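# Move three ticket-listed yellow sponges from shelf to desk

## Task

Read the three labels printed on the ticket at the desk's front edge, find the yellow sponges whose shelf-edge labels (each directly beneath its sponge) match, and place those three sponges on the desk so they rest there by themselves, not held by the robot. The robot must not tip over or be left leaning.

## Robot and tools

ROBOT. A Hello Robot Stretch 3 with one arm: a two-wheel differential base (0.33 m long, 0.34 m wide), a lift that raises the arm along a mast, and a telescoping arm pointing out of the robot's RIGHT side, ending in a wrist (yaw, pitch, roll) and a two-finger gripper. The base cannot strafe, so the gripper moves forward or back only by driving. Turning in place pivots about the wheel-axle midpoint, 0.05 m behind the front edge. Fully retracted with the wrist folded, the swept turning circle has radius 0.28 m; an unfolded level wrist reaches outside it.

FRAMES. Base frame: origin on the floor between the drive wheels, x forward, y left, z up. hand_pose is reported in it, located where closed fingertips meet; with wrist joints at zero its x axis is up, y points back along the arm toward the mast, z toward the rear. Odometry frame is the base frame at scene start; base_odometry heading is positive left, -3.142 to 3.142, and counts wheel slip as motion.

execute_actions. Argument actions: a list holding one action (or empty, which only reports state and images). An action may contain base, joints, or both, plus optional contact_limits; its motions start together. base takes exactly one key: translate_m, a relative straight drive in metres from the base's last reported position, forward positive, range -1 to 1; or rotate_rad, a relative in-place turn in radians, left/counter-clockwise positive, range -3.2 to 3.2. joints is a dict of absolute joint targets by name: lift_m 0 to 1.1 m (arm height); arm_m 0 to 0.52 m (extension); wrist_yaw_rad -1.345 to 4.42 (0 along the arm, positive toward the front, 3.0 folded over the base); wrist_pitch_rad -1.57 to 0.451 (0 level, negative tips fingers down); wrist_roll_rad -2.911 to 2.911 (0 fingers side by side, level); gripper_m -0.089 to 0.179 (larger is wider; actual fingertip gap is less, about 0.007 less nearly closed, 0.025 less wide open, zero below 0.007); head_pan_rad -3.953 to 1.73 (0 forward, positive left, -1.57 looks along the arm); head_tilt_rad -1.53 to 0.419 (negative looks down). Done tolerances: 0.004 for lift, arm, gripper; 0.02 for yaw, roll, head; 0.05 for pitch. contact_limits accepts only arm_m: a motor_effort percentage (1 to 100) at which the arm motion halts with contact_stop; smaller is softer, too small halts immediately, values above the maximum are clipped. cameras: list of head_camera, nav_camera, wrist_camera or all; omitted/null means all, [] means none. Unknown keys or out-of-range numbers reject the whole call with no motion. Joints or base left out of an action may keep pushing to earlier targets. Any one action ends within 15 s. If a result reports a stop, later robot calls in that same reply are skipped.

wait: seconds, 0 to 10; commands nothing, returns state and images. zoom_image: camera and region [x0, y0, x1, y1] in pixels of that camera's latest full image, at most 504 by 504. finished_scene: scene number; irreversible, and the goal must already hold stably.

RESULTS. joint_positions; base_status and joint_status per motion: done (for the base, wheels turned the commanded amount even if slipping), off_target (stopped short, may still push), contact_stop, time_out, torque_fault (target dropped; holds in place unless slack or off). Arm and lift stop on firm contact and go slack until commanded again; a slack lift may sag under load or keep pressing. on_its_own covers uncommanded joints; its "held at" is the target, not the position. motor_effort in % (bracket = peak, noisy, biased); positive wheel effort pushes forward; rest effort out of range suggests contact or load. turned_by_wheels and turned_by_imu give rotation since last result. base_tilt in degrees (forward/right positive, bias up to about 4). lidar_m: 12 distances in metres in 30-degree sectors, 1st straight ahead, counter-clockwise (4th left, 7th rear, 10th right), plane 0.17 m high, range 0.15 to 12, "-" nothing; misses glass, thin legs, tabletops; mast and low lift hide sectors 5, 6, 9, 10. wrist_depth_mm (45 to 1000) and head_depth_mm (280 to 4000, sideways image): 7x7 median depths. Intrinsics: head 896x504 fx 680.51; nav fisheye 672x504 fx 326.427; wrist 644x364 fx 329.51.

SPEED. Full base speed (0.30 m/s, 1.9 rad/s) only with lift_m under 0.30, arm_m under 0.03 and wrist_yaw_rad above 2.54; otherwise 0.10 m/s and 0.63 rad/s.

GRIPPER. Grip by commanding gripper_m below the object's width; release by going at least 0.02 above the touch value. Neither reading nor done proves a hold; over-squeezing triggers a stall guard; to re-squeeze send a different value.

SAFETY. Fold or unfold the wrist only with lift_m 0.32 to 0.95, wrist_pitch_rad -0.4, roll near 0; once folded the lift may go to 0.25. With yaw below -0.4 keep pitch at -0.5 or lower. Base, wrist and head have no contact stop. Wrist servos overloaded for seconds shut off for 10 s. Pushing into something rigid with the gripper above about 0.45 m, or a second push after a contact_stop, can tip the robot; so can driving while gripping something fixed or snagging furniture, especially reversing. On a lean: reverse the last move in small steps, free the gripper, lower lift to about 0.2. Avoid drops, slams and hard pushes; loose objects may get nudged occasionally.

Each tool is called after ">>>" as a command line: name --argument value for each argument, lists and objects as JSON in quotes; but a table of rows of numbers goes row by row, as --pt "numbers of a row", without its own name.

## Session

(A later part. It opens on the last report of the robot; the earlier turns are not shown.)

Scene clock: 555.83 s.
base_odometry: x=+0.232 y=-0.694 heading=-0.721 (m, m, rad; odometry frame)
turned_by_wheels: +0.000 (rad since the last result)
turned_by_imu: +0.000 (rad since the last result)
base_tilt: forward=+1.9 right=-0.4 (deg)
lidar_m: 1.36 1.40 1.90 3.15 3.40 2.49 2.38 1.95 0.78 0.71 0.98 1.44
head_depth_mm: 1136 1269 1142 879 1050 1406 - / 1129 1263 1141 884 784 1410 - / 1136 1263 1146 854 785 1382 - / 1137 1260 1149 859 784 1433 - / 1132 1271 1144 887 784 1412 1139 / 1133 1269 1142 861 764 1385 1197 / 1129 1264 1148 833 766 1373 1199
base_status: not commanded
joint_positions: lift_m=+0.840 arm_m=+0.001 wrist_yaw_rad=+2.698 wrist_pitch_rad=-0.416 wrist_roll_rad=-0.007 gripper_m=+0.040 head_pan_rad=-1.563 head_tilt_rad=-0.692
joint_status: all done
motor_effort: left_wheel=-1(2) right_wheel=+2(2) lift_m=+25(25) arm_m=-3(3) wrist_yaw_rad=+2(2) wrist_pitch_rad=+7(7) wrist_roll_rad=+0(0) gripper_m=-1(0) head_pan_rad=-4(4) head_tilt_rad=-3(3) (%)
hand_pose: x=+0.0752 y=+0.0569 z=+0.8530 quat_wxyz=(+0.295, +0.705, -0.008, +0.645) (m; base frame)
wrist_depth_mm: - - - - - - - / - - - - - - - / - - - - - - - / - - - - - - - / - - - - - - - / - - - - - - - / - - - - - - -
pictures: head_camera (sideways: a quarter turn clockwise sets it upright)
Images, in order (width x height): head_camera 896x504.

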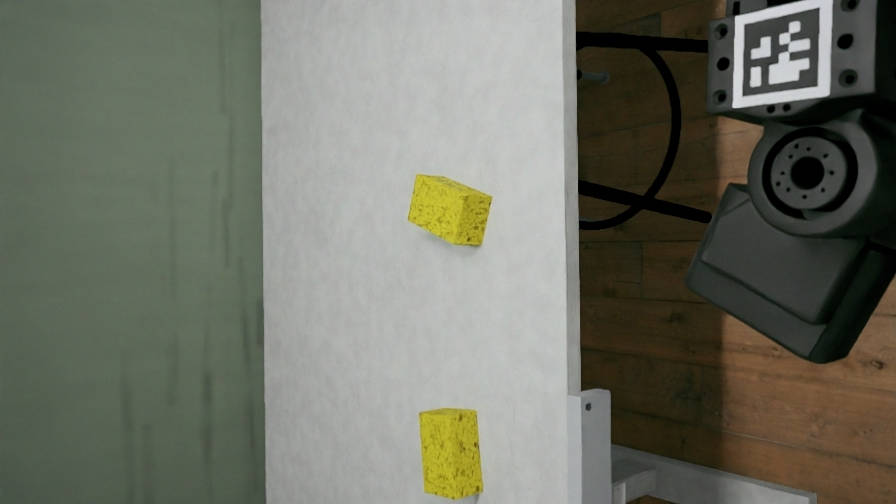

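>>> execute_actions --actions '[{"base":{"rotate_rad":2.023},"joints":{"lift_m":0.28,"head_pan_rad":0,"head_tilt_rad":-0.45}}]' --cameras '[]'

>>> execute_actions --actions '[{"base":{"translate_m":1.0}}]' --cameras '[]'

>>> execute_actions --actions '[{"base":{"translate_m":1.0}}]' --cameras '["head_camera"]'

>>> execute_actions --actions '[{"base":{"translate_m":0.74}}]' --cameras '[]'

>>> execute_actions --actions '[{"base":{"rotate_rad":1.085},"joints":{"head_pan_rad":-1.57,"head_tilt_rad":-0.87,"lift_m":0.29}}]'

Scene clock: 573.67 s.
base_odometry: x=+0.232 y=-0.694 heading=+1.302 (m, m, rad; odometry frame)
turned_by_wheels: +2.023 (rad since the last result)
turned_by_imu: +2.037 (rad since the last result)
base_tilt: forward=+2.0 right=-0.4 (deg)
lidar_m: 3.31 2.54 2.38 2.08 0.78 0.71 0.98 1.48 1.36 1.39 1.80 2.70
head_depth_mm: 2897 3062 3324 2921 2120 1668 1352 / 2984 3189 3485 2931 2135 1663 1351 / 3107 3296 3499 2935 2112 1646 1356 / 3248 3507 3654 2879 2135 1662 1359 / 3394 3670 3938 2903 2100 1655 1357 / 3420 3577 3692 2909 2107 1645 1358 / 2964 3136 3288 2883 2100 1630 1353
base_status: done
joint_positions: lift_m=+0.280 arm_m=+0.001 wrist_yaw_rad=+2.698 wrist_pitch_rad=-0.417 wrist_roll_rad=-0.007 gripper_m=+0.040 head_pan_rad=-0.007 head_tilt_rad=-0.458
joint_status: all done
motor_effort: left_wheel=-2(3) right_wheel=+2(6) lift_m=+20(21) arm_m=-3(3) wrist_yaw_rad=+2(2) wrist_pitch_rad=+8(8) wrist_roll_rad=+0(0) gripper_m=+0(0) head_pan_rad=+4(53) head_tilt_rad=+3(15) (%)
hand_pose: x=+0.0751 y=+0.0568 z=+0.2932 quat_wxyz=(+0.295, +0.705, -0.008, +0.645) (m; base frame)
wrist_depth_mm: - - - - - - - / - - - - - - - / - - - 971 951 936 926 / 791 783 772 737 738 713 718 / - 629 634 617 617 594 595 / - 530 531 510 - 499 494 / - - - 439 437 430 429
pictures: none
No camera images: the call's "cameras" was empty. Leave "cameras" out to get every camera's image.

Scene clock: 578.60 s.
base_odometry: x=+0.498 y=+0.270 heading=+1.301 (m, m, rad; odometry frame)
turned_by_wheels: +0.000 (rad since the last result)
turned_by_imu: +0.006 (rad since the last result)
base_tilt: forward=+2.0 right=-0.4 (deg)
lidar_m: 2.30 2.09 1.96 1.99 2.38 1.61 1.95 1.90 1.80 1.83 2.12 2.27
head_depth_mm: 2098 2233 2408 2570 2127 1656 1357 / 2186 2306 2443 2637 2123 1660 1355 / 2303 2420 2559 2689 2112 1655 1363 / 2400 2512 2692 2740 2119 1653 1369 / 2488 2638 2806 2772 2103 1650 1358 / 2651 2806 3030 2897 2094 1643 1356 / 2441 2562 2691 2747 2096 1643 1355
base_status: done
joint_positions: lift_m=+0.280 arm_m=+0.001 wrist_yaw_rad=+2.699 wrist_pitch_rad=-0.417 wrist_roll_rad=-0.007 gripper_m=+0.040 head_pan_rad=-0.007 head_tilt_rad=-0.457
joint_status: not commanded
motor_effort: left_wheel=-1(5) right_wheel=+2(9) lift_m=+20(20) arm_m=-3(3) wrist_yaw_rad=+1(2) wrist_pitch_rad=+8(8) wrist_roll_rad=+0(0) gripper_m=+0(0) head_pan_rad=+4(5) head_tilt_rad=+2(2) (%)
hand_pose: x=+0.0750 y=+0.0568 z=+0.2931 quat_wxyz=(+0.295, +0.705, -0.008, +0.645) (m; base frame)
wrist_depth_mm: - - - - - - - / - - - - - - - / - - 988 985 939 946 904 / 791 766 775 734 751 712 715 / - 617 624 597 629 589 583 / - 515 538 505 - 499 500 / - - - 445 440 433 422
pictures: none
No camera images: the call's "cameras" was empty. Leave "cameras" out to get every camera's image.

Scene clock: 583.53 s.
base_odometry: x=+0.765 y=+1.234 heading=+1.301 (m, m, rad; odometry frame)
turned_by_wheels: +0.000 (rad since the last result)
turned_by_imu: +0.006 (rad since the last result)
base_tilt: forward=+2.1 right=-0.3 (deg)
lidar_m: 1.59 1.63 1.53 1.56 2.02 2.85 2.55 2.38 2.23 1.92 1.57 1.33
head_depth_mm: 1350 1423 1473 1575 1744 1652 1364 / 1383 1486 1560 1596 1800 1631 1358 / 1457 1553 1630 1715 1876 1641 1356 / 1536 1598 1713 1784 1945 1643 1352 / 1608 1698 1711 1768 1889 1653 1364 / 1681 1819 1981 2228 2093 1646 1366 / 1750 1917 2062 2229 2104 1648 1351
base_status: done
joint_positions: lift_m=+0.280 arm_m=+0.001 wrist_yaw_rad=+2.699 wrist_pitch_rad=-0.417 wrist_roll_rad=-0.007 gripper_m=+0.040 head_pan_rad=-0.007 head_tilt_rad=-0.457
joint_status: not commanded
motor_effort: left_wheel=-1(5) right_wheel=+2(8) lift_m=+20(20) arm_m=-3(3) wrist_yaw_rad=+1(2) wrist_pitch_rad=+8(8) wrist_roll_rad=+0(0) gripper_m=+0(0) head_pan_rad=+4(4) head_tilt_rad=+3(3) (%)
hand_pose: x=+0.0749 y=+0.0568 z=+0.2930 quat_wxyz=(+0.295, +0.705, -0.008, +0.645) (m; base frame)
wrist_depth_mm: - - - - - - - / - - - - - - - / - - 998 985 965 952 893 / 793 773 758 756 744 714 712 / - 624 627 615 622 585 589 / - 526 546 513 - 496 487 / - - - 444 439 434 429
pictures: head_camera (sideways: a quarter turn clockwise sets it upright)
Images, in order (width x height): head_camera 896x504.

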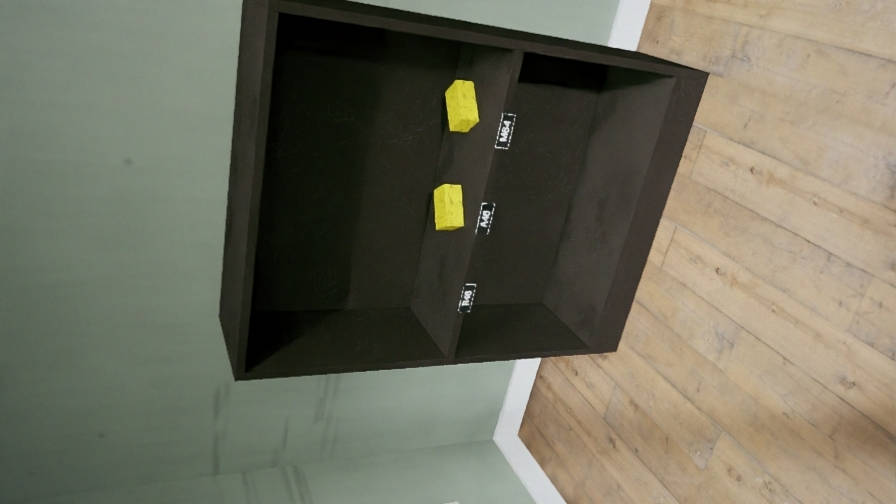

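Scene clock: 587.80 s.
base_odometry: x=+0.962 y=+1.947 heading=+1.301 (m, m, rad; odometry frame)
turned_by_wheels: +0.000 (rad since the last result)
turned_by_imu: +0.005 (rad since the last result)
base_tilt: forward=+2.0 right=-0.3 (deg)
lidar_m: 0.92 0.88 1.22 1.24 1.61 3.38 3.29 2.71 2.10 1.33 1.01 0.66
head_depth_mm: 767 820 849 900 981 924 852 / 802 859 878 946 1036 962 1199 / 840 904 874 1001 1094 944 1257 / 875 949 871 1049 1135 995 1257 / 920 1000 869 1113 1174 1052 1253 / 966 1058 955 1012 1081 1123 1253 / 1021 1110 1174 918 1534 1625 1357
base_status: done
joint_positions: lift_m=+0.280 arm_m=+0.001 wrist_yaw_rad=+2.699 wrist_pitch_rad=-0.417 wrist_roll_rad=-0.007 gripper_m=+0.040 head_pan_rad=-0.007 head_tilt_rad=-0.457
joint_status: not commanded
motor_effort: left_wheel=-2(6) right_wheel=+3(8) lift_m=+20(20) arm_m=-3(3) wrist_yaw_rad=+1(2) wrist_pitch_rad=+8(8) wrist_roll_rad=+0(0) gripper_m=-1(0) head_pan_rad=+4(4) head_tilt_rad=+2(2) (%)
hand_pose: x=+0.0749 y=+0.0568 z=+0.2930 quat_wxyz=(+0.295, +0.705, -0.008, +0.645) (m; base frame)
wrist_depth_mm: - - - - - - - / - - - - - - - / - - 994 963 941 923 735 / 791 786 752 760 734 724 672 / - 632 639 599 625 582 580 / - 525 536 513 - 500 493 / - - - 441 439 429 427
pictures: none
No camera images: the call's "cameras" was empty. Leave "cameras" out to get every camera's image.

Scene clock: 589.80 s.
base_odometry: x=+0.962 y=+1.947 heading=+2.386 (m, m, rad; odometry frame)
turned_by_wheels: +1.085 (rad since the last result)
turned_by_imu: +1.090 (rad since the last result)
base_tilt: forward=+2.0 right=-0.3 (deg)
lidar_m: 1.21 1.25 1.67 3.40 3.72 2.67 2.10 1.33 1.00 0.66 0.91 0.88
head_depth_mm: 824 967 1141 1393 1445 1260 1121 / 608 736 856 1346 1450 1263 1142 / 623 922 1056 1006 1330 1262 1149 / 623 917 1057 1006 1336 1274 1175 / 627 921 1060 1008 1340 1274 1131 / 625 914 1059 989 1339 1267 1129 / 628 914 1071 987 1341 1276 1131
base_status: done
joint_positions: lift_m=+0.290 arm_m=+0.001 wrist_yaw_rad=+2.699 wrist_pitch_rad=-0.417 wrist_roll_rad=-0.007 gripper_m=+0.040 head_pan_rad=-1.563 head_tilt_rad=-0.860
joint_status: all done
motor_effort: left_wheel=-2(8) right_wheel=+2(9) lift_m=+25(26) arm_m=-3(3) wrist_yaw_rad=+1(2) wrist_pitch_rad=+8(8) wrist_roll_rad=+0(0) gripper_m=+0(0) head_pan_rad=-3(50) head_tilt_rad=-4(21) (%)
hand_pose: x=+0.0749 y=+0.0568 z=+0.3027 quat_wxyz=(+0.295, +0.705, -0.008, +0.645) (m; base frame)
wrist_depth_mm: - - - - - - 991 / - - - - - - - / - - 994 - 966 921 924 / 813 796 771 755 750 748 728 / - 646 644 634 634 613 594 / - 532 545 527 - 513 505 / - - - 454 449 445 439
pictures: head_camera (sideways: a quarter turn clockwise sets it upright), nav_camera (sideways: a quarter turn counterclockwise sets it upright), wrist_camera
Images, in order (width x height): head_camera 896x504, nav_camera 672x504, wrist_camera 644x364.

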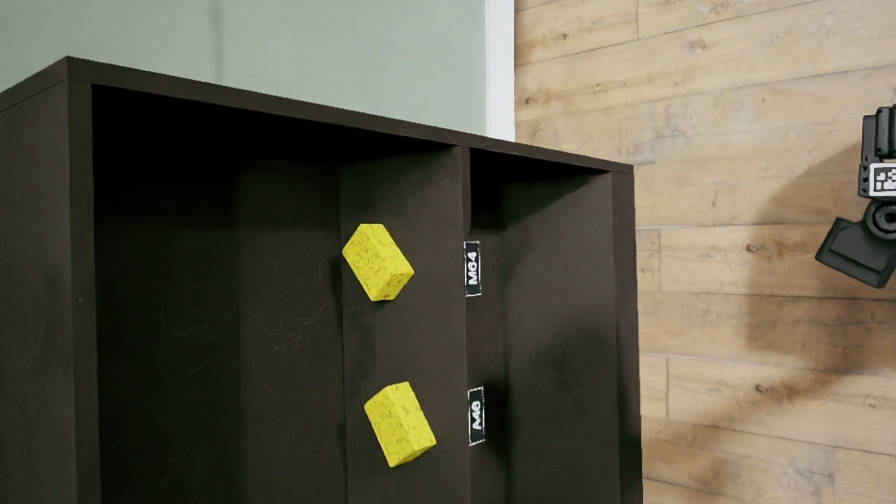

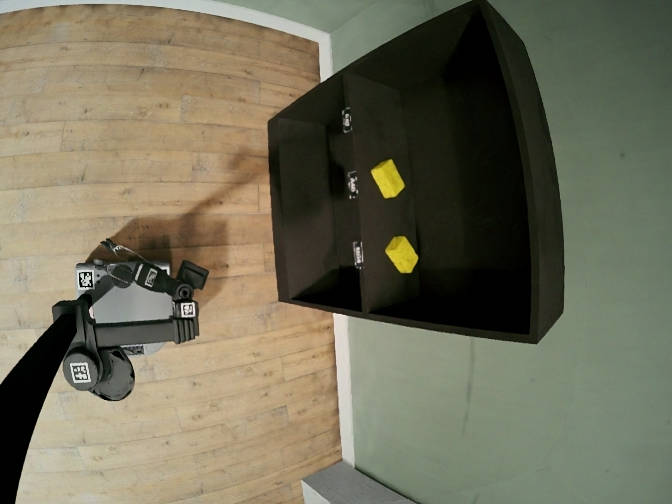

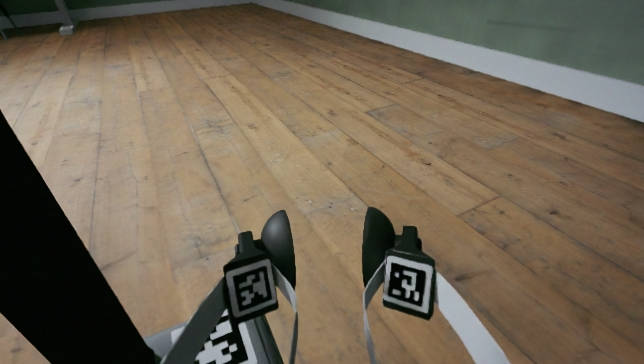

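>>> execute_actions --actions '[{"base":{"translate_m":0.12},"joints":{"lift_m":0.56}}]' --cameras '[]'

>>> execute_actions --actions '[{"joints":{"wrist_yaw_rad":0,"gripper_m":0.14}}]' --cameras '[]'

>>> execute_actions --actions '[{"joints":{"wrist_pitch_rad":0,"wrist_yaw_rad":-0.3,"lift_m":0.545,"arm_m":0.2}}]'

Scene clock: 619.93 s.
base_odometry: x=+0.875 y=+2.030 heading=+2.386 (m, m, rad; odometry frame)
turned_by_wheels: +0.000 (rad since the last result)
turned_by_imu: +0.001 (rad since the last result)
base_tilt: forward=+2.0 right=-0.4 (deg)
lidar_m: 1.09 1.13 1.51 3.43 3.30 2.80 2.22 1.39 0.70 0.90 0.80 1.15
head_depth_mm: 619 815 832 1306 1443 1263 1144 / 621 919 1052 1006 1303 1264 - / 622 915 1029 1004 1326 1272 1182 / 623 913 1062 1007 1336 1284 - / 626 915 1062 975 1333 1273 1133 / 596 910 1061 990 1332 1269 1133 / 601 905 1067 990 1339 1270 1133
base_status: done
joint_positions: lift_m=+0.560 arm_m=+0.001 wrist_yaw_rad=+2.699 wrist_pitch_rad=-0.418 wrist_roll_rad=-0.007 gripper_m=+0.040 head_pan_rad=-1.563 head_tilt_rad=-0.860
joint_status: all done
motor_effort: left_wheel=-2(6) right_wheel=+2(8) lift_m=+26(26) arm_m=-3(3) wrist_yaw_rad=+1(2) wrist_pitch_rad=+8(8) wrist_roll_rad=+0(0) gripper_m=-1(0) head_pan_rad=-4(3) head_tilt_rad=-4(3) (%)
hand_pose: x=+0.0749 y=+0.0568 z=+0.5726 quat_wxyz=(+0.295, +0.705, -0.008, +0.645) (m; base frame)
wrist_depth_mm: - - - - - - 894 / - - - - - - 912 / - - - - - - 952 / - - - - - - 993 / - - - - - 993 948 / - 889 914 874 - 871 840 / - 787 746 758 725 739 730
pictures: none
No camera images: the call's "cameras" was empty. Leave "cameras" out to get every camera's image.

Scene clock: 622.27 s.
base_odometry: x=+0.875 y=+2.030 heading=+2.386 (m, m, rad; odometry frame)
turned_by_wheels: +0.000 (rad since the last result)
turned_by_imu: +0.000 (rad since the last result)
base_tilt: forward=+2.1 right=-0.3 (deg)
lidar_m: 1.10 1.13 1.51 3.42 3.31 2.80 2.23 1.39 0.70 0.90 0.80 1.15
head_depth_mm: 617 816 834 1304 1442 1260 1148 / 620 920 1063 1008 1303 1271 - / 621 914 1031 995 1332 1291 - / 622 914 1058 1009 1325 1289 1130 / 624 910 1061 975 1329 1280 1129 / 598 907 1068 988 1339 1273 1131 / 601 906 1066 988 1341 1278 1134
base_status: not commanded
joint_positions: lift_m=+0.560 arm_m=+0.001 wrist_yaw_rad=+0.002 wrist_pitch_rad=-0.418 wrist_roll_rad=-0.007 gripper_m=+0.140 head_pan_rad=-1.563 head_tilt_rad=-0.860
joint_status: all done
motor_effort: left_wheel=-1(3) right_wheel=+3(2) lift_m=+25(25) arm_m=-3(3) wrist_yaw_rad=-2(4) wrist_pitch_rad=+8(8) wrist_roll_rad=+0(0) gripper_m=+0(79) head_pan_rad=-3(4) head_tilt_rad=-4(4) (%)
hand_pose: x=-0.0211 y=-0.3705 z=+0.5726 quat_wxyz=(+0.694, +0.148, -0.689, -0.146) (m; base frame)
wrist_depth_mm: 575 580 585 593 595 426 665 / 530 470 461 473 466 440 754 / 419 701 731 725 695 524 807 / 689 790 812 811 791 883 904 / 652 833 881 870 813 944 963 / 660 - 758 756 703 - 832 / 696 687 694 692 703 718 723
pictures: none
No camera images: the call's "cameras" was empty. Leave "cameras" out to get every camera's image.

Scene clock: 624.97 s.
base_odometry: x=+0.875 y=+2.030 heading=+2.386 (m, m, rad; odometry frame)
turned_by_wheels: +0.000 (rad since the last result)
turned_by_imu: +0.000 (rad since the last result)
base_tilt: forward=+2.0 right=-0.4 (deg)
lidar_m: 1.09 1.13 1.50 3.40 3.31 2.81 2.22 1.39 0.69 0.90 0.80 1.15
head_depth_mm: 618 816 836 1300 1446 1262 1126 / 620 920 1056 1011 1266 - 1115 / 621 914 1032 986 - 1242 1126 / 624 912 1063 1010 1338 1267 1133 / 623 911 1054 973 1336 1274 1130 / 598 905 1063 987 1338 1269 1126 / 601 905 1067 990 1344 1274 1133
base_status: not commanded
joint_positions: lift_m=+0.545 arm_m=+0.200 wrist_yaw_rad=-0.299 wrist_pitch_rad=-0.024 wrist_roll_rad=-0.007 gripper_m=+0.140 head_pan_rad=-1.563 head_tilt_rad=-0.860
joint_status: all done
motor_effort: left_wheel=-2(2) right_wheel=+2(2) lift_m=+20(21) arm_m=+3(1) wrist_yaw_rad=-1(4) wrist_pitch_rad=+11(12) wrist_roll_rad=+0(0) gripper_m=+0(0) head_pan_rad=-3(3) head_tilt_rad=-3(4) (%)
hand_pose: x=-0.0968 y=-0.5888 z=+0.6535 quat_wxyz=(+0.700, -0.096, -0.698, -0.115) (m; base frame)
wrist_depth_mm: 369 392 427 456 322 259 696 / 374 401 439 468 326 645 722 / 377 409 449 483 339 664 768 / 393 425 459 505 347 699 795 / 407 425 404 455 361 737 831 / 362 - 326 342 322 - 865 / 274 259 266 263 283 770 944
pictures: head_camera (sideways: a quarter turn clockwise sets it upright), nav_camera (sideways: a quarter turn counterclockwise sets it upright), wrist_camera
Images, in order (width x height): head_camera 896x504, nav_camera 672x504, wrist_camera 644x364.

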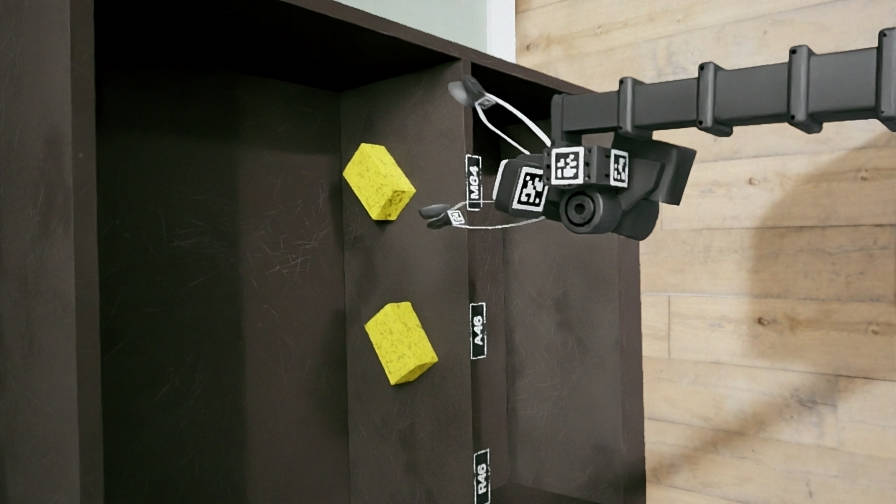

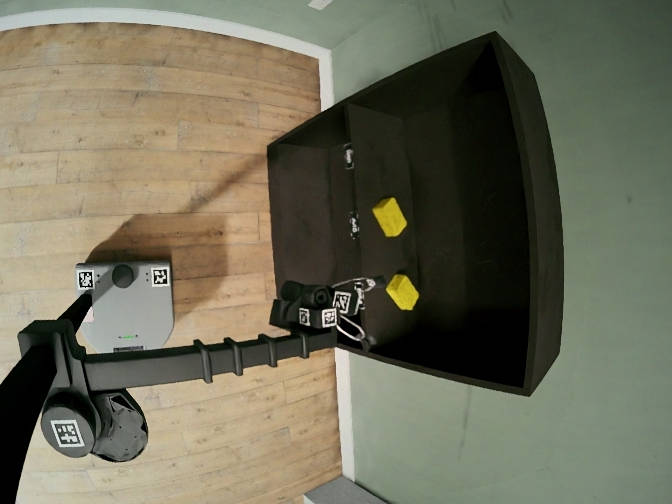

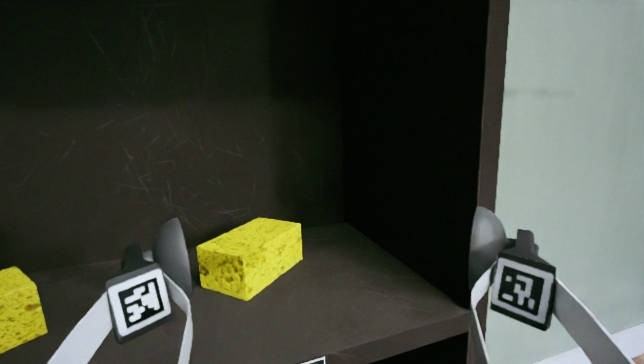

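>>> execute_actions --actions '[{"base":{"translate_m":0.01},"joints":{"arm_m":0.37},"contact_limits":{"arm_m":15}}]'

Scene clock: 642.73 s.
base_odometry: x=+0.867 y=+2.037 heading=+2.386 (m, m, rad; odometry frame)
turned_by_wheels: +0.000 (rad since the last result)
turned_by_imu: +0.001 (rad since the last result)
base_tilt: forward=+2.0 right=-0.3 (deg)
lidar_m: 1.09 1.12 1.49 3.41 3.62 2.80 2.23 1.40 0.70 0.90 0.79 1.14
head_depth_mm: 618 843 861 1011 1438 1268 1135 / 619 913 1060 1008 1196 - 1112 / 620 912 1025 - 1330 1270 1126 / 622 911 1060 1007 1342 1275 1131 / 625 910 1048 974 1337 1276 1134 / 597 906 1064 1013 1338 1269 1129 / 599 902 1067 991 1321 1275 1132
base_status: done
joint_positions: lift_m=+0.545 arm_m=+0.370 wrist_yaw_rad=-0.299 wrist_pitch_rad=-0.024 wrist_roll_rad=-0.007 gripper_m=+0.140 head_pan_rad=-1.563 head_tilt_rad=-0.860
joint_status: all done
motor_effort: left_wheel=-1(2) right_wheel=+2(6) lift_m=+20(20) arm_m=+2(0) wrist_yaw_rad=+0(0) wrist_pitch_rad=+11(11) wrist_roll_rad=+0(0) gripper_m=+0(0) head_pan_rad=-3(3) head_tilt_rad=-4(3) (%)
contact_limits: arm_m 15 (drawing in: default 17, maximum 28; extending or still: default 23, maximum 37)
hand_pose: x=-0.0968 y=-0.7588 z=+0.6536 quat_wxyz=(+0.701, -0.096, -0.698, -0.115) (m; base frame)
wrist_depth_mm: 231 246 269 295 314 226 175 / 237 254 276 300 322 231 178 / 243 261 285 314 331 235 180 / 248 266 290 325 343 239 183 / 254 271 300 330 354 233 186 / 260 - 309 326 322 - 184 / 263 259 206 206 258 243 185
pictures: head_camera (sideways: a quarter turn clockwise sets it upright), nav_camera (sideways: a quarter turn counterclockwise sets it upright), wrist_camera
Images, in order (width x height): head_camera 896x504, nav_camera 672x504, wrist_camera 644x364.

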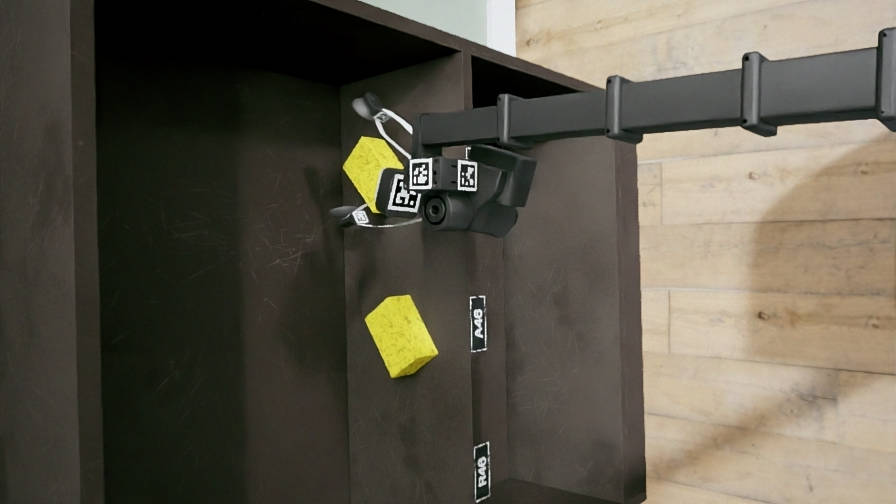

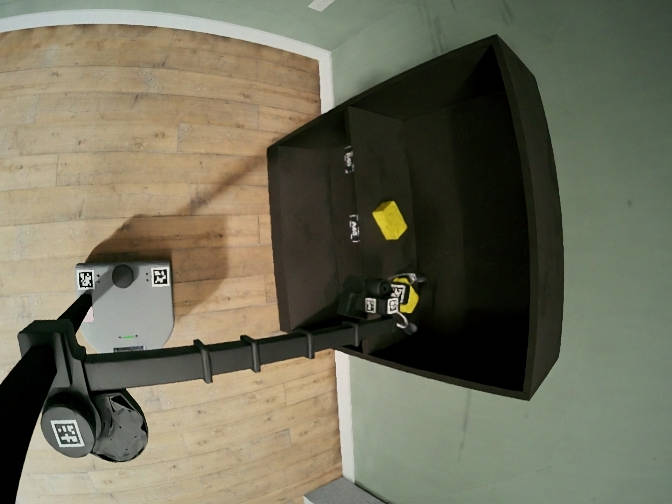

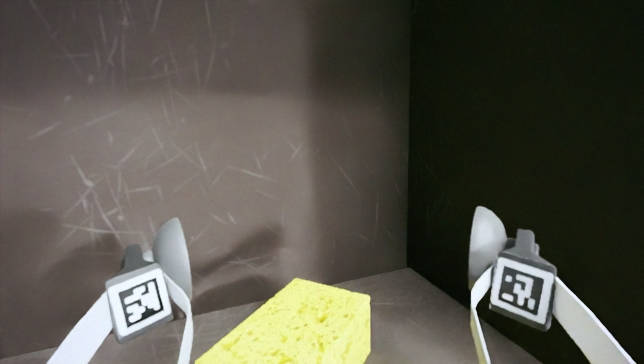

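>>> execute_actions --actions '[{"base":{"translate_m":0.022},"joints":{"gripper_m":0.155}}]' --cameras '[]'

>>> execute_actions --actions '[{"joints":{"lift_m":0.505}}]' --cameras '["head_camera","wrist_camera"]'

Scene clock: 655.43 s.
base_odometry: x=+0.851 y=+2.052 heading=+2.386 (m, m, rad; odometry frame)
turned_by_wheels: +0.000 (rad since the last result)
turned_by_imu: +0.000 (rad since the last result)
base_tilt: forward=+2.0 right=-0.4 (deg)
lidar_m: 1.06 1.09 1.46 3.44 3.31 2.83 2.26 1.39 0.71 0.90 0.78 1.11
head_depth_mm: 618 879 930 984 1424 1279 1128 / 619 916 1055 1005 1255 - 1120 / 619 913 1048 - 1338 1265 1123 / 622 909 1059 1004 1324 1266 1132 / 595 909 1043 971 1335 1275 1128 / 598 904 1064 1009 1338 1271 1133 / 600 902 1062 988 1311 1272 1136
base_status: done
joint_positions: lift_m=+0.545 arm_m=+0.370 wrist_yaw_rad=-0.299 wrist_pitch_rad=-0.024 wrist_roll_rad=-0.007 gripper_m=+0.155 head_pan_rad=-1.563 head_tilt_rad=-0.860
joint_status: all done
motor_effort: left_wheel=-2(4) right_wheel=+2(5) lift_m=+20(20) arm_m=+2(3) wrist_yaw_rad=-1(1) wrist_pitch_rad=+11(11) wrist_roll_rad=+0(0) gripper_m=+0(63) head_pan_rad=-4(4) head_tilt_rad=-3(3) (%)
hand_pose: x=-0.0968 y=-0.7588 z=+0.6536 quat_wxyz=(+0.701, -0.096, -0.698, -0.115) (m; base frame)
wrist_depth_mm: 231 247 266 295 318 251 195 / 235 251 275 302 328 256 197 / 242 258 283 311 335 262 199 / 247 265 291 319 344 266 203 / 256 269 302 331 363 298 206 / 260 - 307 325 335 303 203 / 261 261 267 194 246 250 223
pictures: none
No camera images: the call's "cameras" was empty. Leave "cameras" out to get every camera's image.

Scene clock: 656.60 s.
base_odometry: x=+0.851 y=+2.052 heading=+2.386 (m, m, rad; odometry frame)
turned_by_wheels: +0.000 (rad since the last result)
turned_by_imu: +0.000 (rad since the last result)
base_tilt: forward=+2.0 right=-0.4 (deg)
lidar_m: 1.06 1.10 1.46 3.43 3.34 2.83 2.26 1.39 0.71 0.90 0.78 1.11
head_depth_mm: 617 877 926 978 1423 1269 1129 / 619 918 1057 1005 1287 1239 - / 620 909 1041 997 1327 1269 1125 / 622 909 1061 1008 1336 1270 1130 / 595 907 1043 968 1330 1278 1127 / 598 909 1067 1012 1336 1277 1128 / 601 898 1065 989 1313 1271 1128
base_status: not commanded
joint_positions: lift_m=+0.505 arm_m=+0.370 wrist_yaw_rad=-0.299 wrist_pitch_rad=-0.024 wrist_roll_rad=-0.007 gripper_m=+0.155 head_pan_rad=-1.563 head_tilt_rad=-0.860
joint_status: all done
motor_effort: left_wheel=-1(1) right_wheel=+2(2) lift_m=+20(20) arm_m=+2(2) wrist_yaw_rad=-1(0) wrist_pitch_rad=+11(11) wrist_roll_rad=+0(1) gripper_m=+0(0) head_pan_rad=-3(4) head_tilt_rad=-4(4) (%)
hand_pose: x=-0.0968 y=-0.7588 z=+0.6136 quat_wxyz=(+0.701, -0.096, -0.698, -0.115) (m; base frame)
wrist_depth_mm: 231 248 267 291 316 251 194 / 237 251 275 300 326 257 196 / 241 259 284 310 335 262 199 / 249 265 290 322 350 267 203 / 254 268 301 313 347 295 206 / 256 - 253 174 241 246 201 / 217 199 188 162 198 194 185
pictures: head_camera (sideways: a quarter turn clockwise sets it upright), wrist_camera
Images, in order (width x height): head_camera 896x504, wrist_camera 644x364.

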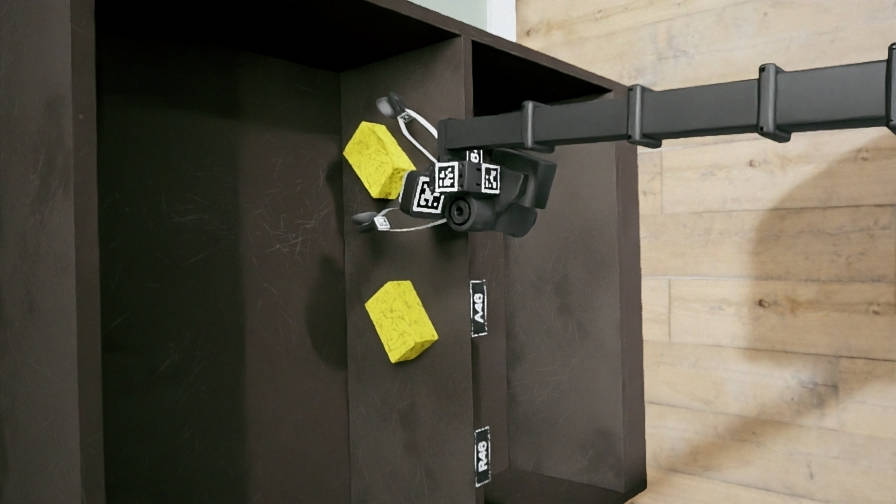

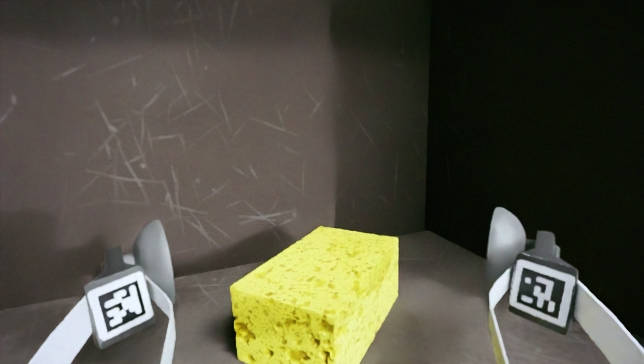

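>>> execute_actions --actions '[{"joints":{"lift_m":0.472,"arm_m":0.405},"contact_limits":{"arm_m":15}}]' --cameras '["head_camera","wrist_camera"]'

Scene clock: 667.87 s.
base_odometry: x=+0.851 y=+2.052 heading=+2.386 (m, m, rad; odometry frame)
turned_by_wheels: +0.000 (rad since the last result)
turned_by_imu: -0.001 (rad since the last result)
base_tilt: forward=+2.0 right=-0.3 (deg)
lidar_m: 1.06 1.09 1.46 3.44 3.33 2.82 2.25 1.39 0.71 0.90 0.78 1.12
head_depth_mm: 617 881 923 982 1408 1268 1129 / 617 918 1056 1004 1292 1278 - / 618 916 1052 1007 1331 1265 1128 / 621 909 1057 1008 1331 1269 1133 / 626 907 1047 971 1338 1263 1132 / 595 903 1065 1010 1338 1272 1131 / 599 904 1064 989 1310 1277 1136
base_status: not commanded
joint_positions: lift_m=+0.472 arm_m=+0.399 wrist_yaw_rad=-0.303 wrist_pitch_rad=-0.049 wrist_roll_rad=-0.014 gripper_m=+0.155 head_pan_rad=-1.563 head_tilt_rad=-0.861
joint_status: arm_m contact_stop (moved +0.030 of +0.035); the others done
on_its_own: arm_m is slack since a contact_stop, until your next command for it (your +0.405 is given up)
motor_effort: left_wheel=-2(4) right_wheel=+1(4) lift_m=+20(22) arm_m=+0(18) wrist_yaw_rad=+4(9) wrist_pitch_rad=+22(32) wrist_roll_rad=+3(3) gripper_m=+0(0) head_pan_rad=-3(3) head_tilt_rad=-3(3) (%)
contact_limits: arm_m 15 (drawing in: default 17, maximum 28; extending or still: default 23, maximum 37)
hand_pose: x=-0.0976 y=-0.7873 z=+0.5741 quat_wxyz=(+0.701, -0.088, -0.696, -0.125) (m; base frame)
wrist_depth_mm: 205 218 240 261 292 245 190 / 210 225 246 269 304 251 193 / 217 232 254 283 310 256 196 / 222 239 261 284 316 262 200 / 229 244 227 138 193 245 203 / 197 - 145 121 170 173 174 / - 141 140 127 140 139 132
pictures: head_camera (sideways: a quarter turn clockwise sets it upright), wrist_camera
Images, in order (width x height): head_camera 896x504, wrist_camera 644x364.

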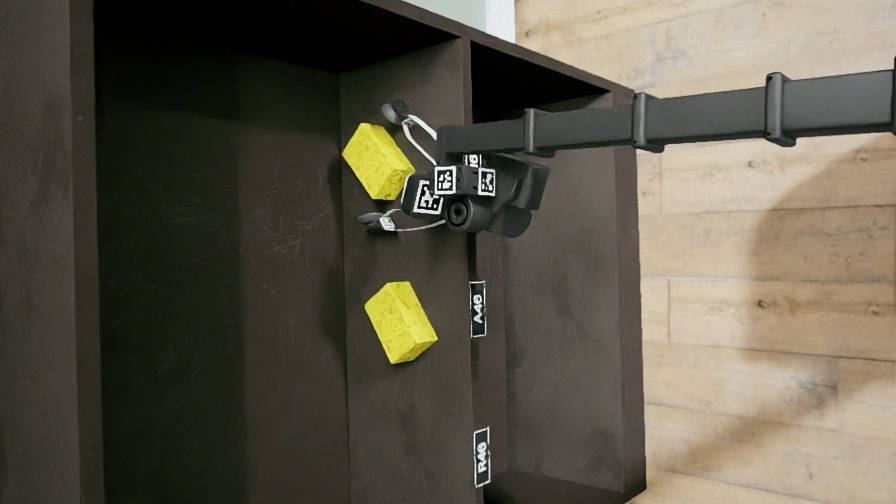

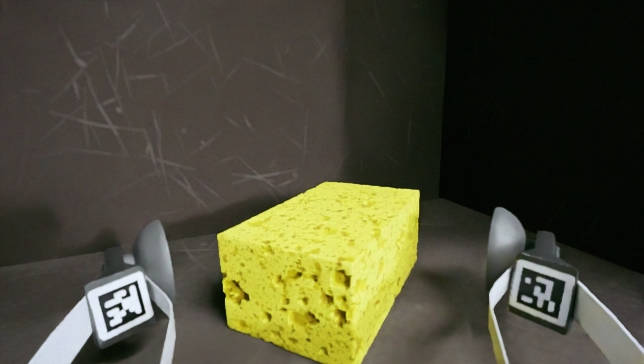

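>>> execute_actions --actions '[{"joints":{"lift_m":0.484,"arm_m":0.39}}]' --cameras '["head_camera","wrist_camera"]'

Scene clock: 674.90 s.
base_odometry: x=+0.851 y=+2.052 heading=+2.386 (m, m, rad; odometry frame)
turned_by_wheels: +0.000 (rad since the last result)
turned_by_imu: +0.000 (rad since the last result)
base_tilt: forward=+1.9 right=-0.3 (deg)
lidar_m: 1.06 1.09 1.46 3.68 3.34 2.83 2.26 1.40 0.71 0.90 0.78 1.12
head_depth_mm: 615 878 925 983 1402 1269 1134 / 616 919 1057 992 1281 1278 - / 619 915 1054 1005 1323 1272 1129 / 620 911 1062 1005 1338 1266 1128 / 622 908 1046 972 1334 1272 1130 / 595 904 1059 1014 1341 1267 1130 / 596 900 1058 989 1311 1275 1135
base_status: not commanded
joint_positions: lift_m=+0.484 arm_m=+0.390 wrist_yaw_rad=-0.302 wrist_pitch_rad=-0.025 wrist_roll_rad=-0.011 gripper_m=+0.155 head_pan_rad=-1.563 head_tilt_rad=-0.861
joint_status: all done
motor_effort: left_wheel=-1(1) right_wheel=+1(1) lift_m=+25(27) arm_m=-3(1) wrist_yaw_rad=+2(4) wrist_pitch_rad=+12(21) wrist_roll_rad=+2(2) gripper_m=+0(0) head_pan_rad=-4(3) head_tilt_rad=-4(3) (%)
hand_pose: x=-0.0974 y=-0.7793 z=+0.5920 quat_wxyz=(+0.702, -0.097, -0.696, -0.116) (m; base frame)
wrist_depth_mm: 214 228 248 272 299 247 190 / 218 234 256 282 307 251 194 / 225 241 263 291 316 257 197 / 229 247 269 297 330 261 202 / 235 251 275 187 275 277 203 / 233 - 153 138 198 206 197 / - 167 158 135 166 164 155
pictures: head_camera (sideways: a quarter turn clockwise sets it upright), wrist_camera
Images, in order (width x height): head_camera 896x504, wrist_camera 644x364.

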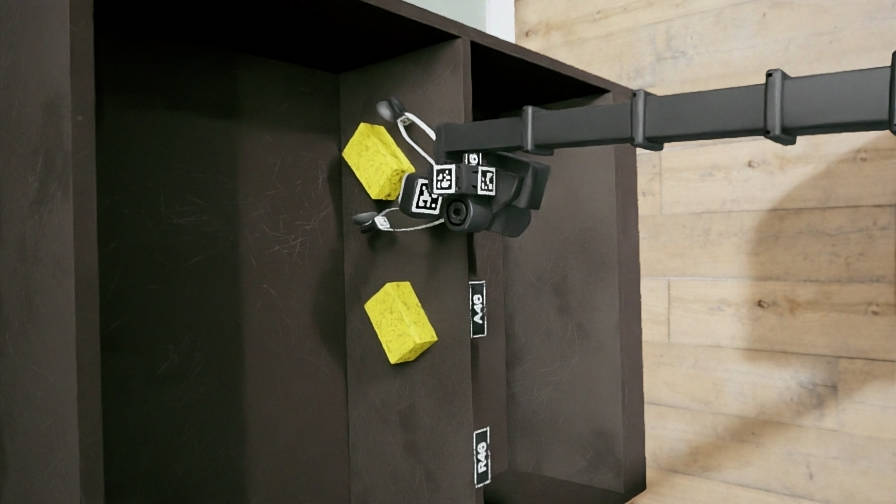

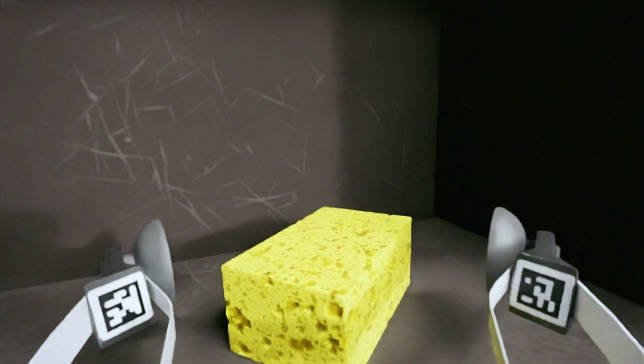

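>>> execute_actions --actions '[{"joints":{"lift_m":0.49,"wrist_pitch_rad":-0.085}}]' --cameras '[]'

>>> execute_actions --actions '[{"joints":{"arm_m":0.405},"contact_limits":{"arm_m":15}}]' --cameras '["head_camera","wrist_camera"]'

Scene clock: 683.77 s.
base_odometry: x=+0.851 y=+2.052 heading=+2.386 (m, m, rad; odometry frame)
turned_by_wheels: +0.000 (rad since the last result)
turned_by_imu: +0.000 (rad since the last result)
base_tilt: forward=+2.0 right=-0.3 (deg)
lidar_m: 1.06 1.09 1.46 3.44 3.33 2.83 2.25 1.40 0.71 0.90 0.78 1.11
head_depth_mm: 614 877 923 980 1408 1256 1119 / 617 916 1052 995 1284 - - / 618 914 1049 1002 1330 1275 1135 / 621 911 1052 1006 1330 1280 1130 / 622 907 1050 971 1330 1268 1124 / 596 906 1065 1009 1332 1275 1133 / 596 901 1060 990 1309 1272 1132
base_status: not commanded
joint_positions: lift_m=+0.490 arm_m=+0.390 wrist_yaw_rad=-0.302 wrist_pitch_rad=-0.102 wrist_roll_rad=-0.011 gripper_m=+0.155 head_pan_rad=-1.563 head_tilt_rad=-0.861
joint_status: all done
motor_effort: left_wheel=-1(1) right_wheel=+1(1) lift_m=+25(26) arm_m=-3(3) wrist_yaw_rad=+2(2) wrist_pitch_rad=+8(10) wrist_roll_rad=+2(2) gripper_m=+0(0) head_pan_rad=-4(4) head_tilt_rad=-3(3) (%)
hand_pose: x=-0.0965 y=-0.7763 z=+0.5785 quat_wxyz=(+0.697, -0.069, -0.699, -0.143) (m; base frame)
wrist_depth_mm: 208 224 243 267 292 247 189 / 216 231 252 276 305 250 193 / 222 242 260 290 318 257 197 / 232 250 274 291 323 263 201 / 239 251 231 151 218 245 203 / 199 - 157 133 180 180 182 / - 150 152 140 149 147 140
pictures: none
No camera images: the call's "cameras" was empty. Leave "cameras" out to get every camera's image.

Scene clock: 684.70 s.
base_odometry: x=+0.851 y=+2.052 heading=+2.386 (m, m, rad; odometry frame)
turned_by_wheels: +0.000 (rad since the last result)
turned_by_imu: +0.000 (rad since the last result)
base_tilt: forward=+2.0 right=-0.3 (deg)
lidar_m: 1.06 1.09 1.46 3.43 3.34 2.82 2.26 1.40 0.71 0.90 0.78 1.11
head_depth_mm: 616 879 924 985 1403 1261 1125 / 618 918 1058 1000 1283 1257 - / 618 917 1048 - 1329 1268 1129 / 622 913 1056 1006 1315 1270 1128 / 622 906 1043 970 1332 1262 1129 / 595 904 1061 1012 1338 1266 1133 / 597 900 1062 990 1303 1272 1138
base_status: not commanded
joint_positions: lift_m=+0.490 arm_m=+0.405 wrist_yaw_rad=-0.302 wrist_pitch_rad=-0.102 wrist_roll_rad=-0.011 gripper_m=+0.155 head_pan_rad=-1.563 head_tilt_rad=-0.861
joint_status: all done
motor_effort: left_wheel=-1(1) right_wheel=+1(2) lift_m=+25(25) arm_m=+2(6) wrist_yaw_rad=+2(2) wrist_pitch_rad=+8(8) wrist_roll_rad=+2(1) gripper_m=+0(0) head_pan_rad=-3(4) head_tilt_rad=-3(3) (%)
contact_limits: arm_m 15 (drawing in: default 17, maximum 28; extending or still: default 23, maximum 37)
hand_pose: x=-0.0965 y=-0.7907 z=+0.5784 quat_wxyz=(+0.697, -0.069, -0.699, -0.143) (m; base frame)
wrist_depth_mm: 197 211 229 252 278 245 190 / 204 219 238 261 288 249 193 / 210 227 249 274 306 256 196 / 218 235 258 280 314 264 200 / 226 239 254 151 178 245 203 / 204 - 142 120 169 180 180 / - 149 147 123 146 146 140
pictures: head_camera (sideways: a quarter turn clockwise sets it upright), wrist_camera
Images, in order (width x height): head_camera 896x504, wrist_camera 644x364.

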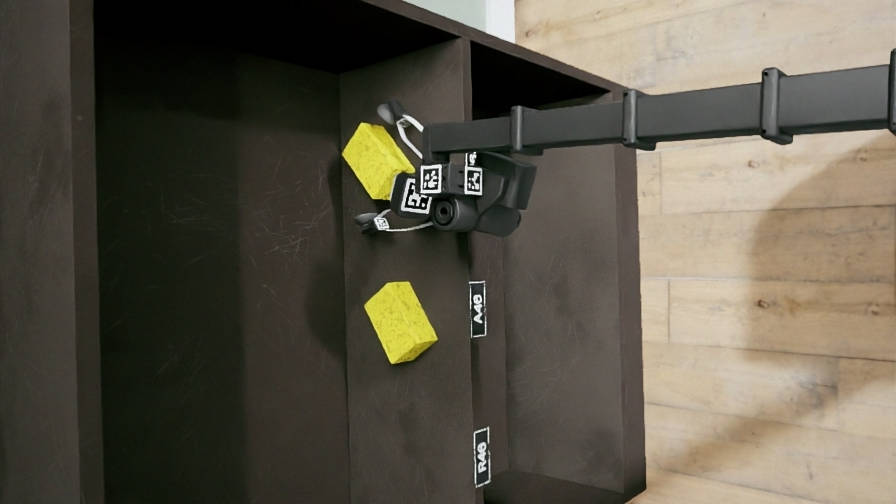

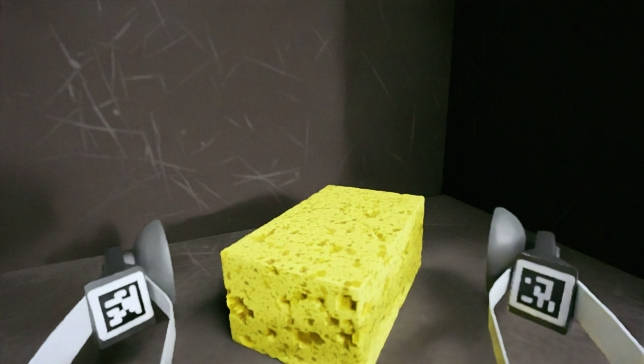

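>>> execute_actions --actions '[{"joints":{"gripper_m":0.03}}]' --cameras '["head_camera","wrist_camera"]'

>>> execute_actions --actions '[{"joints":{"lift_m":0.53}}]' --cameras '["wrist_camera"]'

Scene clock: 691.80 s.
base_odometry: x=+0.851 y=+2.052 heading=+2.386 (m, m, rad; odometry frame)
turned_by_wheels: +0.000 (rad since the last result)
turned_by_imu: +0.001 (rad since the last result)
base_tilt: forward=+2.0 right=-0.3 (deg)
lidar_m: 1.06 1.09 1.46 3.67 3.33 2.83 2.26 1.39 0.71 0.90 0.78 1.12
head_depth_mm: 616 879 926 981 1407 1258 1123 / 617 917 1053 1005 1287 1260 - / 617 914 1049 - 1333 1269 1128 / 619 915 1054 1010 1334 1271 1135 / 622 911 1046 972 1333 1267 1128 / 593 903 1068 1013 1337 1267 1136 / 599 901 1055 990 1313 1268 1139
base_status: not commanded
joint_positions: lift_m=+0.490 arm_m=+0.405 wrist_yaw_rad=-0.302 wrist_pitch_rad=-0.102 wrist_roll_rad=-0.011 gripper_m=+0.031 head_pan_rad=-1.563 head_tilt_rad=-0.861
joint_status: all done
motor_effort: left_wheel=-1(1) right_wheel=+1(1) lift_m=+25(25) arm_m=+3(3) wrist_yaw_rad=+2(2) wrist_pitch_rad=+8(8) wrist_roll_rad=+2(1) gripper_m=-21(89) head_pan_rad=-4(3) head_tilt_rad=-3(3) (%)
hand_pose: x=-0.0965 y=-0.7907 z=+0.5784 quat_wxyz=(+0.697, -0.069, -0.699, -0.143) (m; base frame)
wrist_depth_mm: 199 212 230 252 281 244 189 / 203 219 237 261 294 251 192 / 212 228 249 274 306 255 196 / 218 236 258 278 310 264 200 / 227 240 260 150 159 241 203 / 199 197 132 124 122 188 180 / 157 156 148 128 143 147 145
pictures: head_camera (sideways: a quarter turn clockwise sets it upright), wrist_camera
Images, in order (width x height): head_camera 896x504, wrist_camera 644x364.

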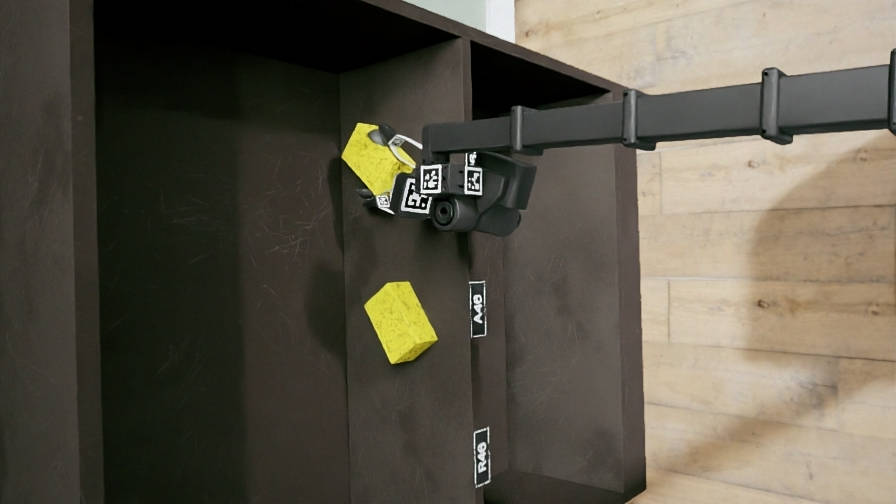

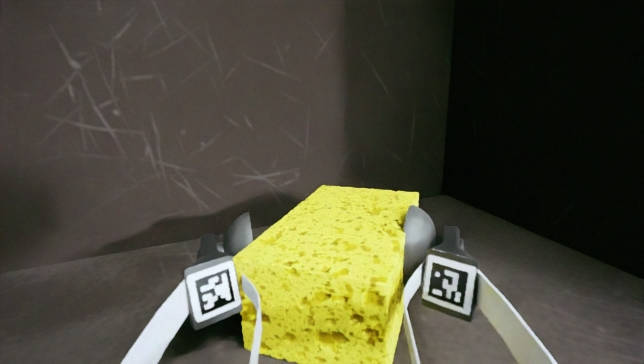

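Scene clock: 692.97 s.
base_odometry: x=+0.851 y=+2.052 heading=+2.386 (m, m, rad; odometry frame)
turned_by_wheels: +0.000 (rad since the last result)
turned_by_imu: +0.000 (rad since the last result)
base_tilt: forward=+2.0 right=-0.4 (deg)
lidar_m: 1.06 1.09 1.46 3.42 3.31 2.84 2.25 1.40 0.71 0.90 0.78 1.11
head_depth_mm: 617 881 919 983 1405 1266 1130 / 615 920 1062 1003 1280 - - / 619 913 1025 - 1335 1264 1131 / 621 912 1058 1011 1332 1267 1128 / 623 910 1046 975 1339 1279 1130 / 594 904 1064 1007 1341 1265 1136 / 597 900 1062 990 1311 1275 1136
base_status: not commanded
joint_positions: lift_m=+0.530 arm_m=+0.405 wrist_yaw_rad=-0.302 wrist_pitch_rad=-0.105 wrist_roll_rad=-0.011 gripper_m=+0.034 head_pan_rad=-1.563 head_tilt_rad=-0.861
joint_status: all done
motor_effort: left_wheel=-2(1) right_wheel=+1(1) lift_m=+25(27) arm_m=+2(3) wrist_yaw_rad=+3(2) wrist_pitch_rad=+9(9) wrist_roll_rad=+1(2) gripper_m=-19(22) head_pan_rad=-4(4) head_tilt_rad=-3(3) (%)
hand_pose: x=-0.0964 y=-0.7905 z=+0.6178 quat_wxyz=(+0.697, -0.068, -0.700, -0.143) (m; base frame)
wrist_depth_mm: 197 210 229 251 279 243 189 / 205 218 239 264 292 249 192 / 211 226 249 273 308 256 197 / 218 237 259 276 314 263 200 / 227 245 263 150 159 269 204 / 235 250 132 123 122 247 209 / 214 210 196 128 194 200 197
pictures: wrist_camera
Images, in order (width x height): wrist_camera 644x364.

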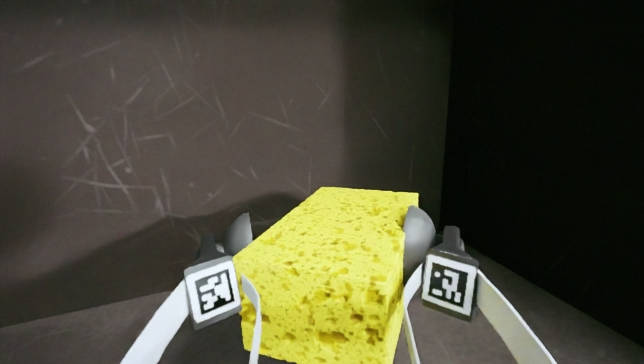

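>>> execute_actions --actions '[{"joints":{"arm_m":0}}]' --cameras '["wrist_camera"]'

>>> execute_actions --actions '[{"joints":{"wrist_pitch_rad":-0.4,"wrist_yaw_rad":2.7}}]' --cameras '[]'

Scene clock: 723.43 s.
base_odometry: x=+0.851 y=+2.052 heading=+2.386 (m, m, rad; odometry frame)
turned_by_wheels: +0.000 (rad since the last result)
turned_by_imu: +0.001 (rad since the last result)
base_tilt: forward=+2.0 right=-0.4 (deg)
lidar_m: 1.06 1.09 1.46 3.45 3.33 2.83 2.26 1.39 0.71 0.90 0.78 1.11
head_depth_mm: 618 880 918 983 1403 1268 1144 / 618 920 1058 1008 1209 1254 1182 / 619 914 1058 1010 1324 1297 - / 621 910 1062 1011 1338 1267 1135 / 621 903 1046 975 1342 1266 1127 / 595 901 1059 1006 1333 1264 1132 / 598 903 1065 988 1328 1267 1141
base_status: not commanded
joint_positions: lift_m=+0.530 arm_m=+0.001 wrist_yaw_rad=-0.301 wrist_pitch_rad=-0.105 wrist_roll_rad=-0.010 gripper_m=+0.034 head_pan_rad=-1.563 head_tilt_rad=-0.861
joint_status: all done
motor_effort: left_wheel=-1(1) right_wheel=+1(1) lift_m=+25(25) arm_m=-3(2) wrist_yaw_rad=+0(2) wrist_pitch_rad=+9(9) wrist_roll_rad=+1(2) gripper_m=-20(20) head_pan_rad=-3(3) head_tilt_rad=-3(3) (%)
hand_pose: x=-0.0962 y=-0.3870 z=+0.6176 quat_wxyz=(+0.696, -0.068, -0.700, -0.143) (m; base frame)
wrist_depth_mm: 518 554 600 630 751 863 968 / 530 567 626 649 807 891 998 / 542 593 648 683 856 919 - / 436 512 546 528 882 986 - / 374 393 418 151 159 - - / 607 657 132 124 122 - - / 643 679 738 128 919 944 963
pictures: wrist_camera
Images, in order (width x height): wrist_camera 644x364.

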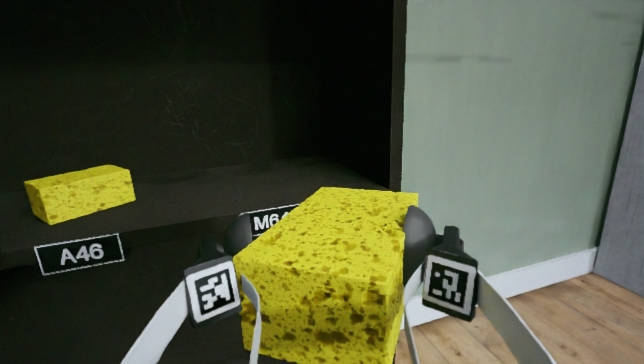

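Scene clock: 725.93 s.
base_odometry: x=+0.851 y=+2.052 heading=+2.386 (m, m, rad; odometry frame)
turned_by_wheels: +0.000 (rad since the last result)
turned_by_imu: +0.000 (rad since the last result)
base_tilt: forward=+2.0 right=-0.3 (deg)
lidar_m: 1.06 1.10 1.46 3.65 3.33 2.84 2.25 1.39 0.71 0.90 0.78 1.12
head_depth_mm: 617 879 924 979 1411 1263 1143 / 617 919 1054 1002 1328 1261 1184 / 620 909 1061 1005 1335 1267 - / 621 907 1056 1010 1332 1262 - / 624 908 1044 971 1341 1270 1136 / 596 902 1060 1010 1331 1272 1130 / 597 905 1065 985 1314 1283 1132
base_status: not commanded
joint_positions: lift_m=+0.530 arm_m=+0.001 wrist_yaw_rad=+2.698 wrist_pitch_rad=-0.416 wrist_roll_rad=-0.009 gripper_m=+0.034 head_pan_rad=-1.563 head_tilt_rad=-0.861
joint_status: all done
motor_effort: left_wheel=-1(1) right_wheel=+1(1) lift_m=+25(25) arm_m=-3(3) wrist_yaw_rad=+2(3) wrist_pitch_rad=+8(9) wrist_roll_rad=+0(1) gripper_m=-20(20) head_pan_rad=-4(3) head_tilt_rad=-3(3) (%)
hand_pose: x=+0.0752 y=+0.0569 z=+0.5430 quat_wxyz=(+0.295, +0.704, -0.008, +0.646) (m; base frame)
wrist_depth_mm: - - - - - - 852 / - - - - - - 909 / - - - - - - 944 / - - - - - - 989 / - - - 151 159 936 930 / - 859 132 124 123 815 804 / - - 690 128 694 687 700
pictures: none
No camera images: the call's "cameras" was empty. Leave "cameras" out to get every camera's image.


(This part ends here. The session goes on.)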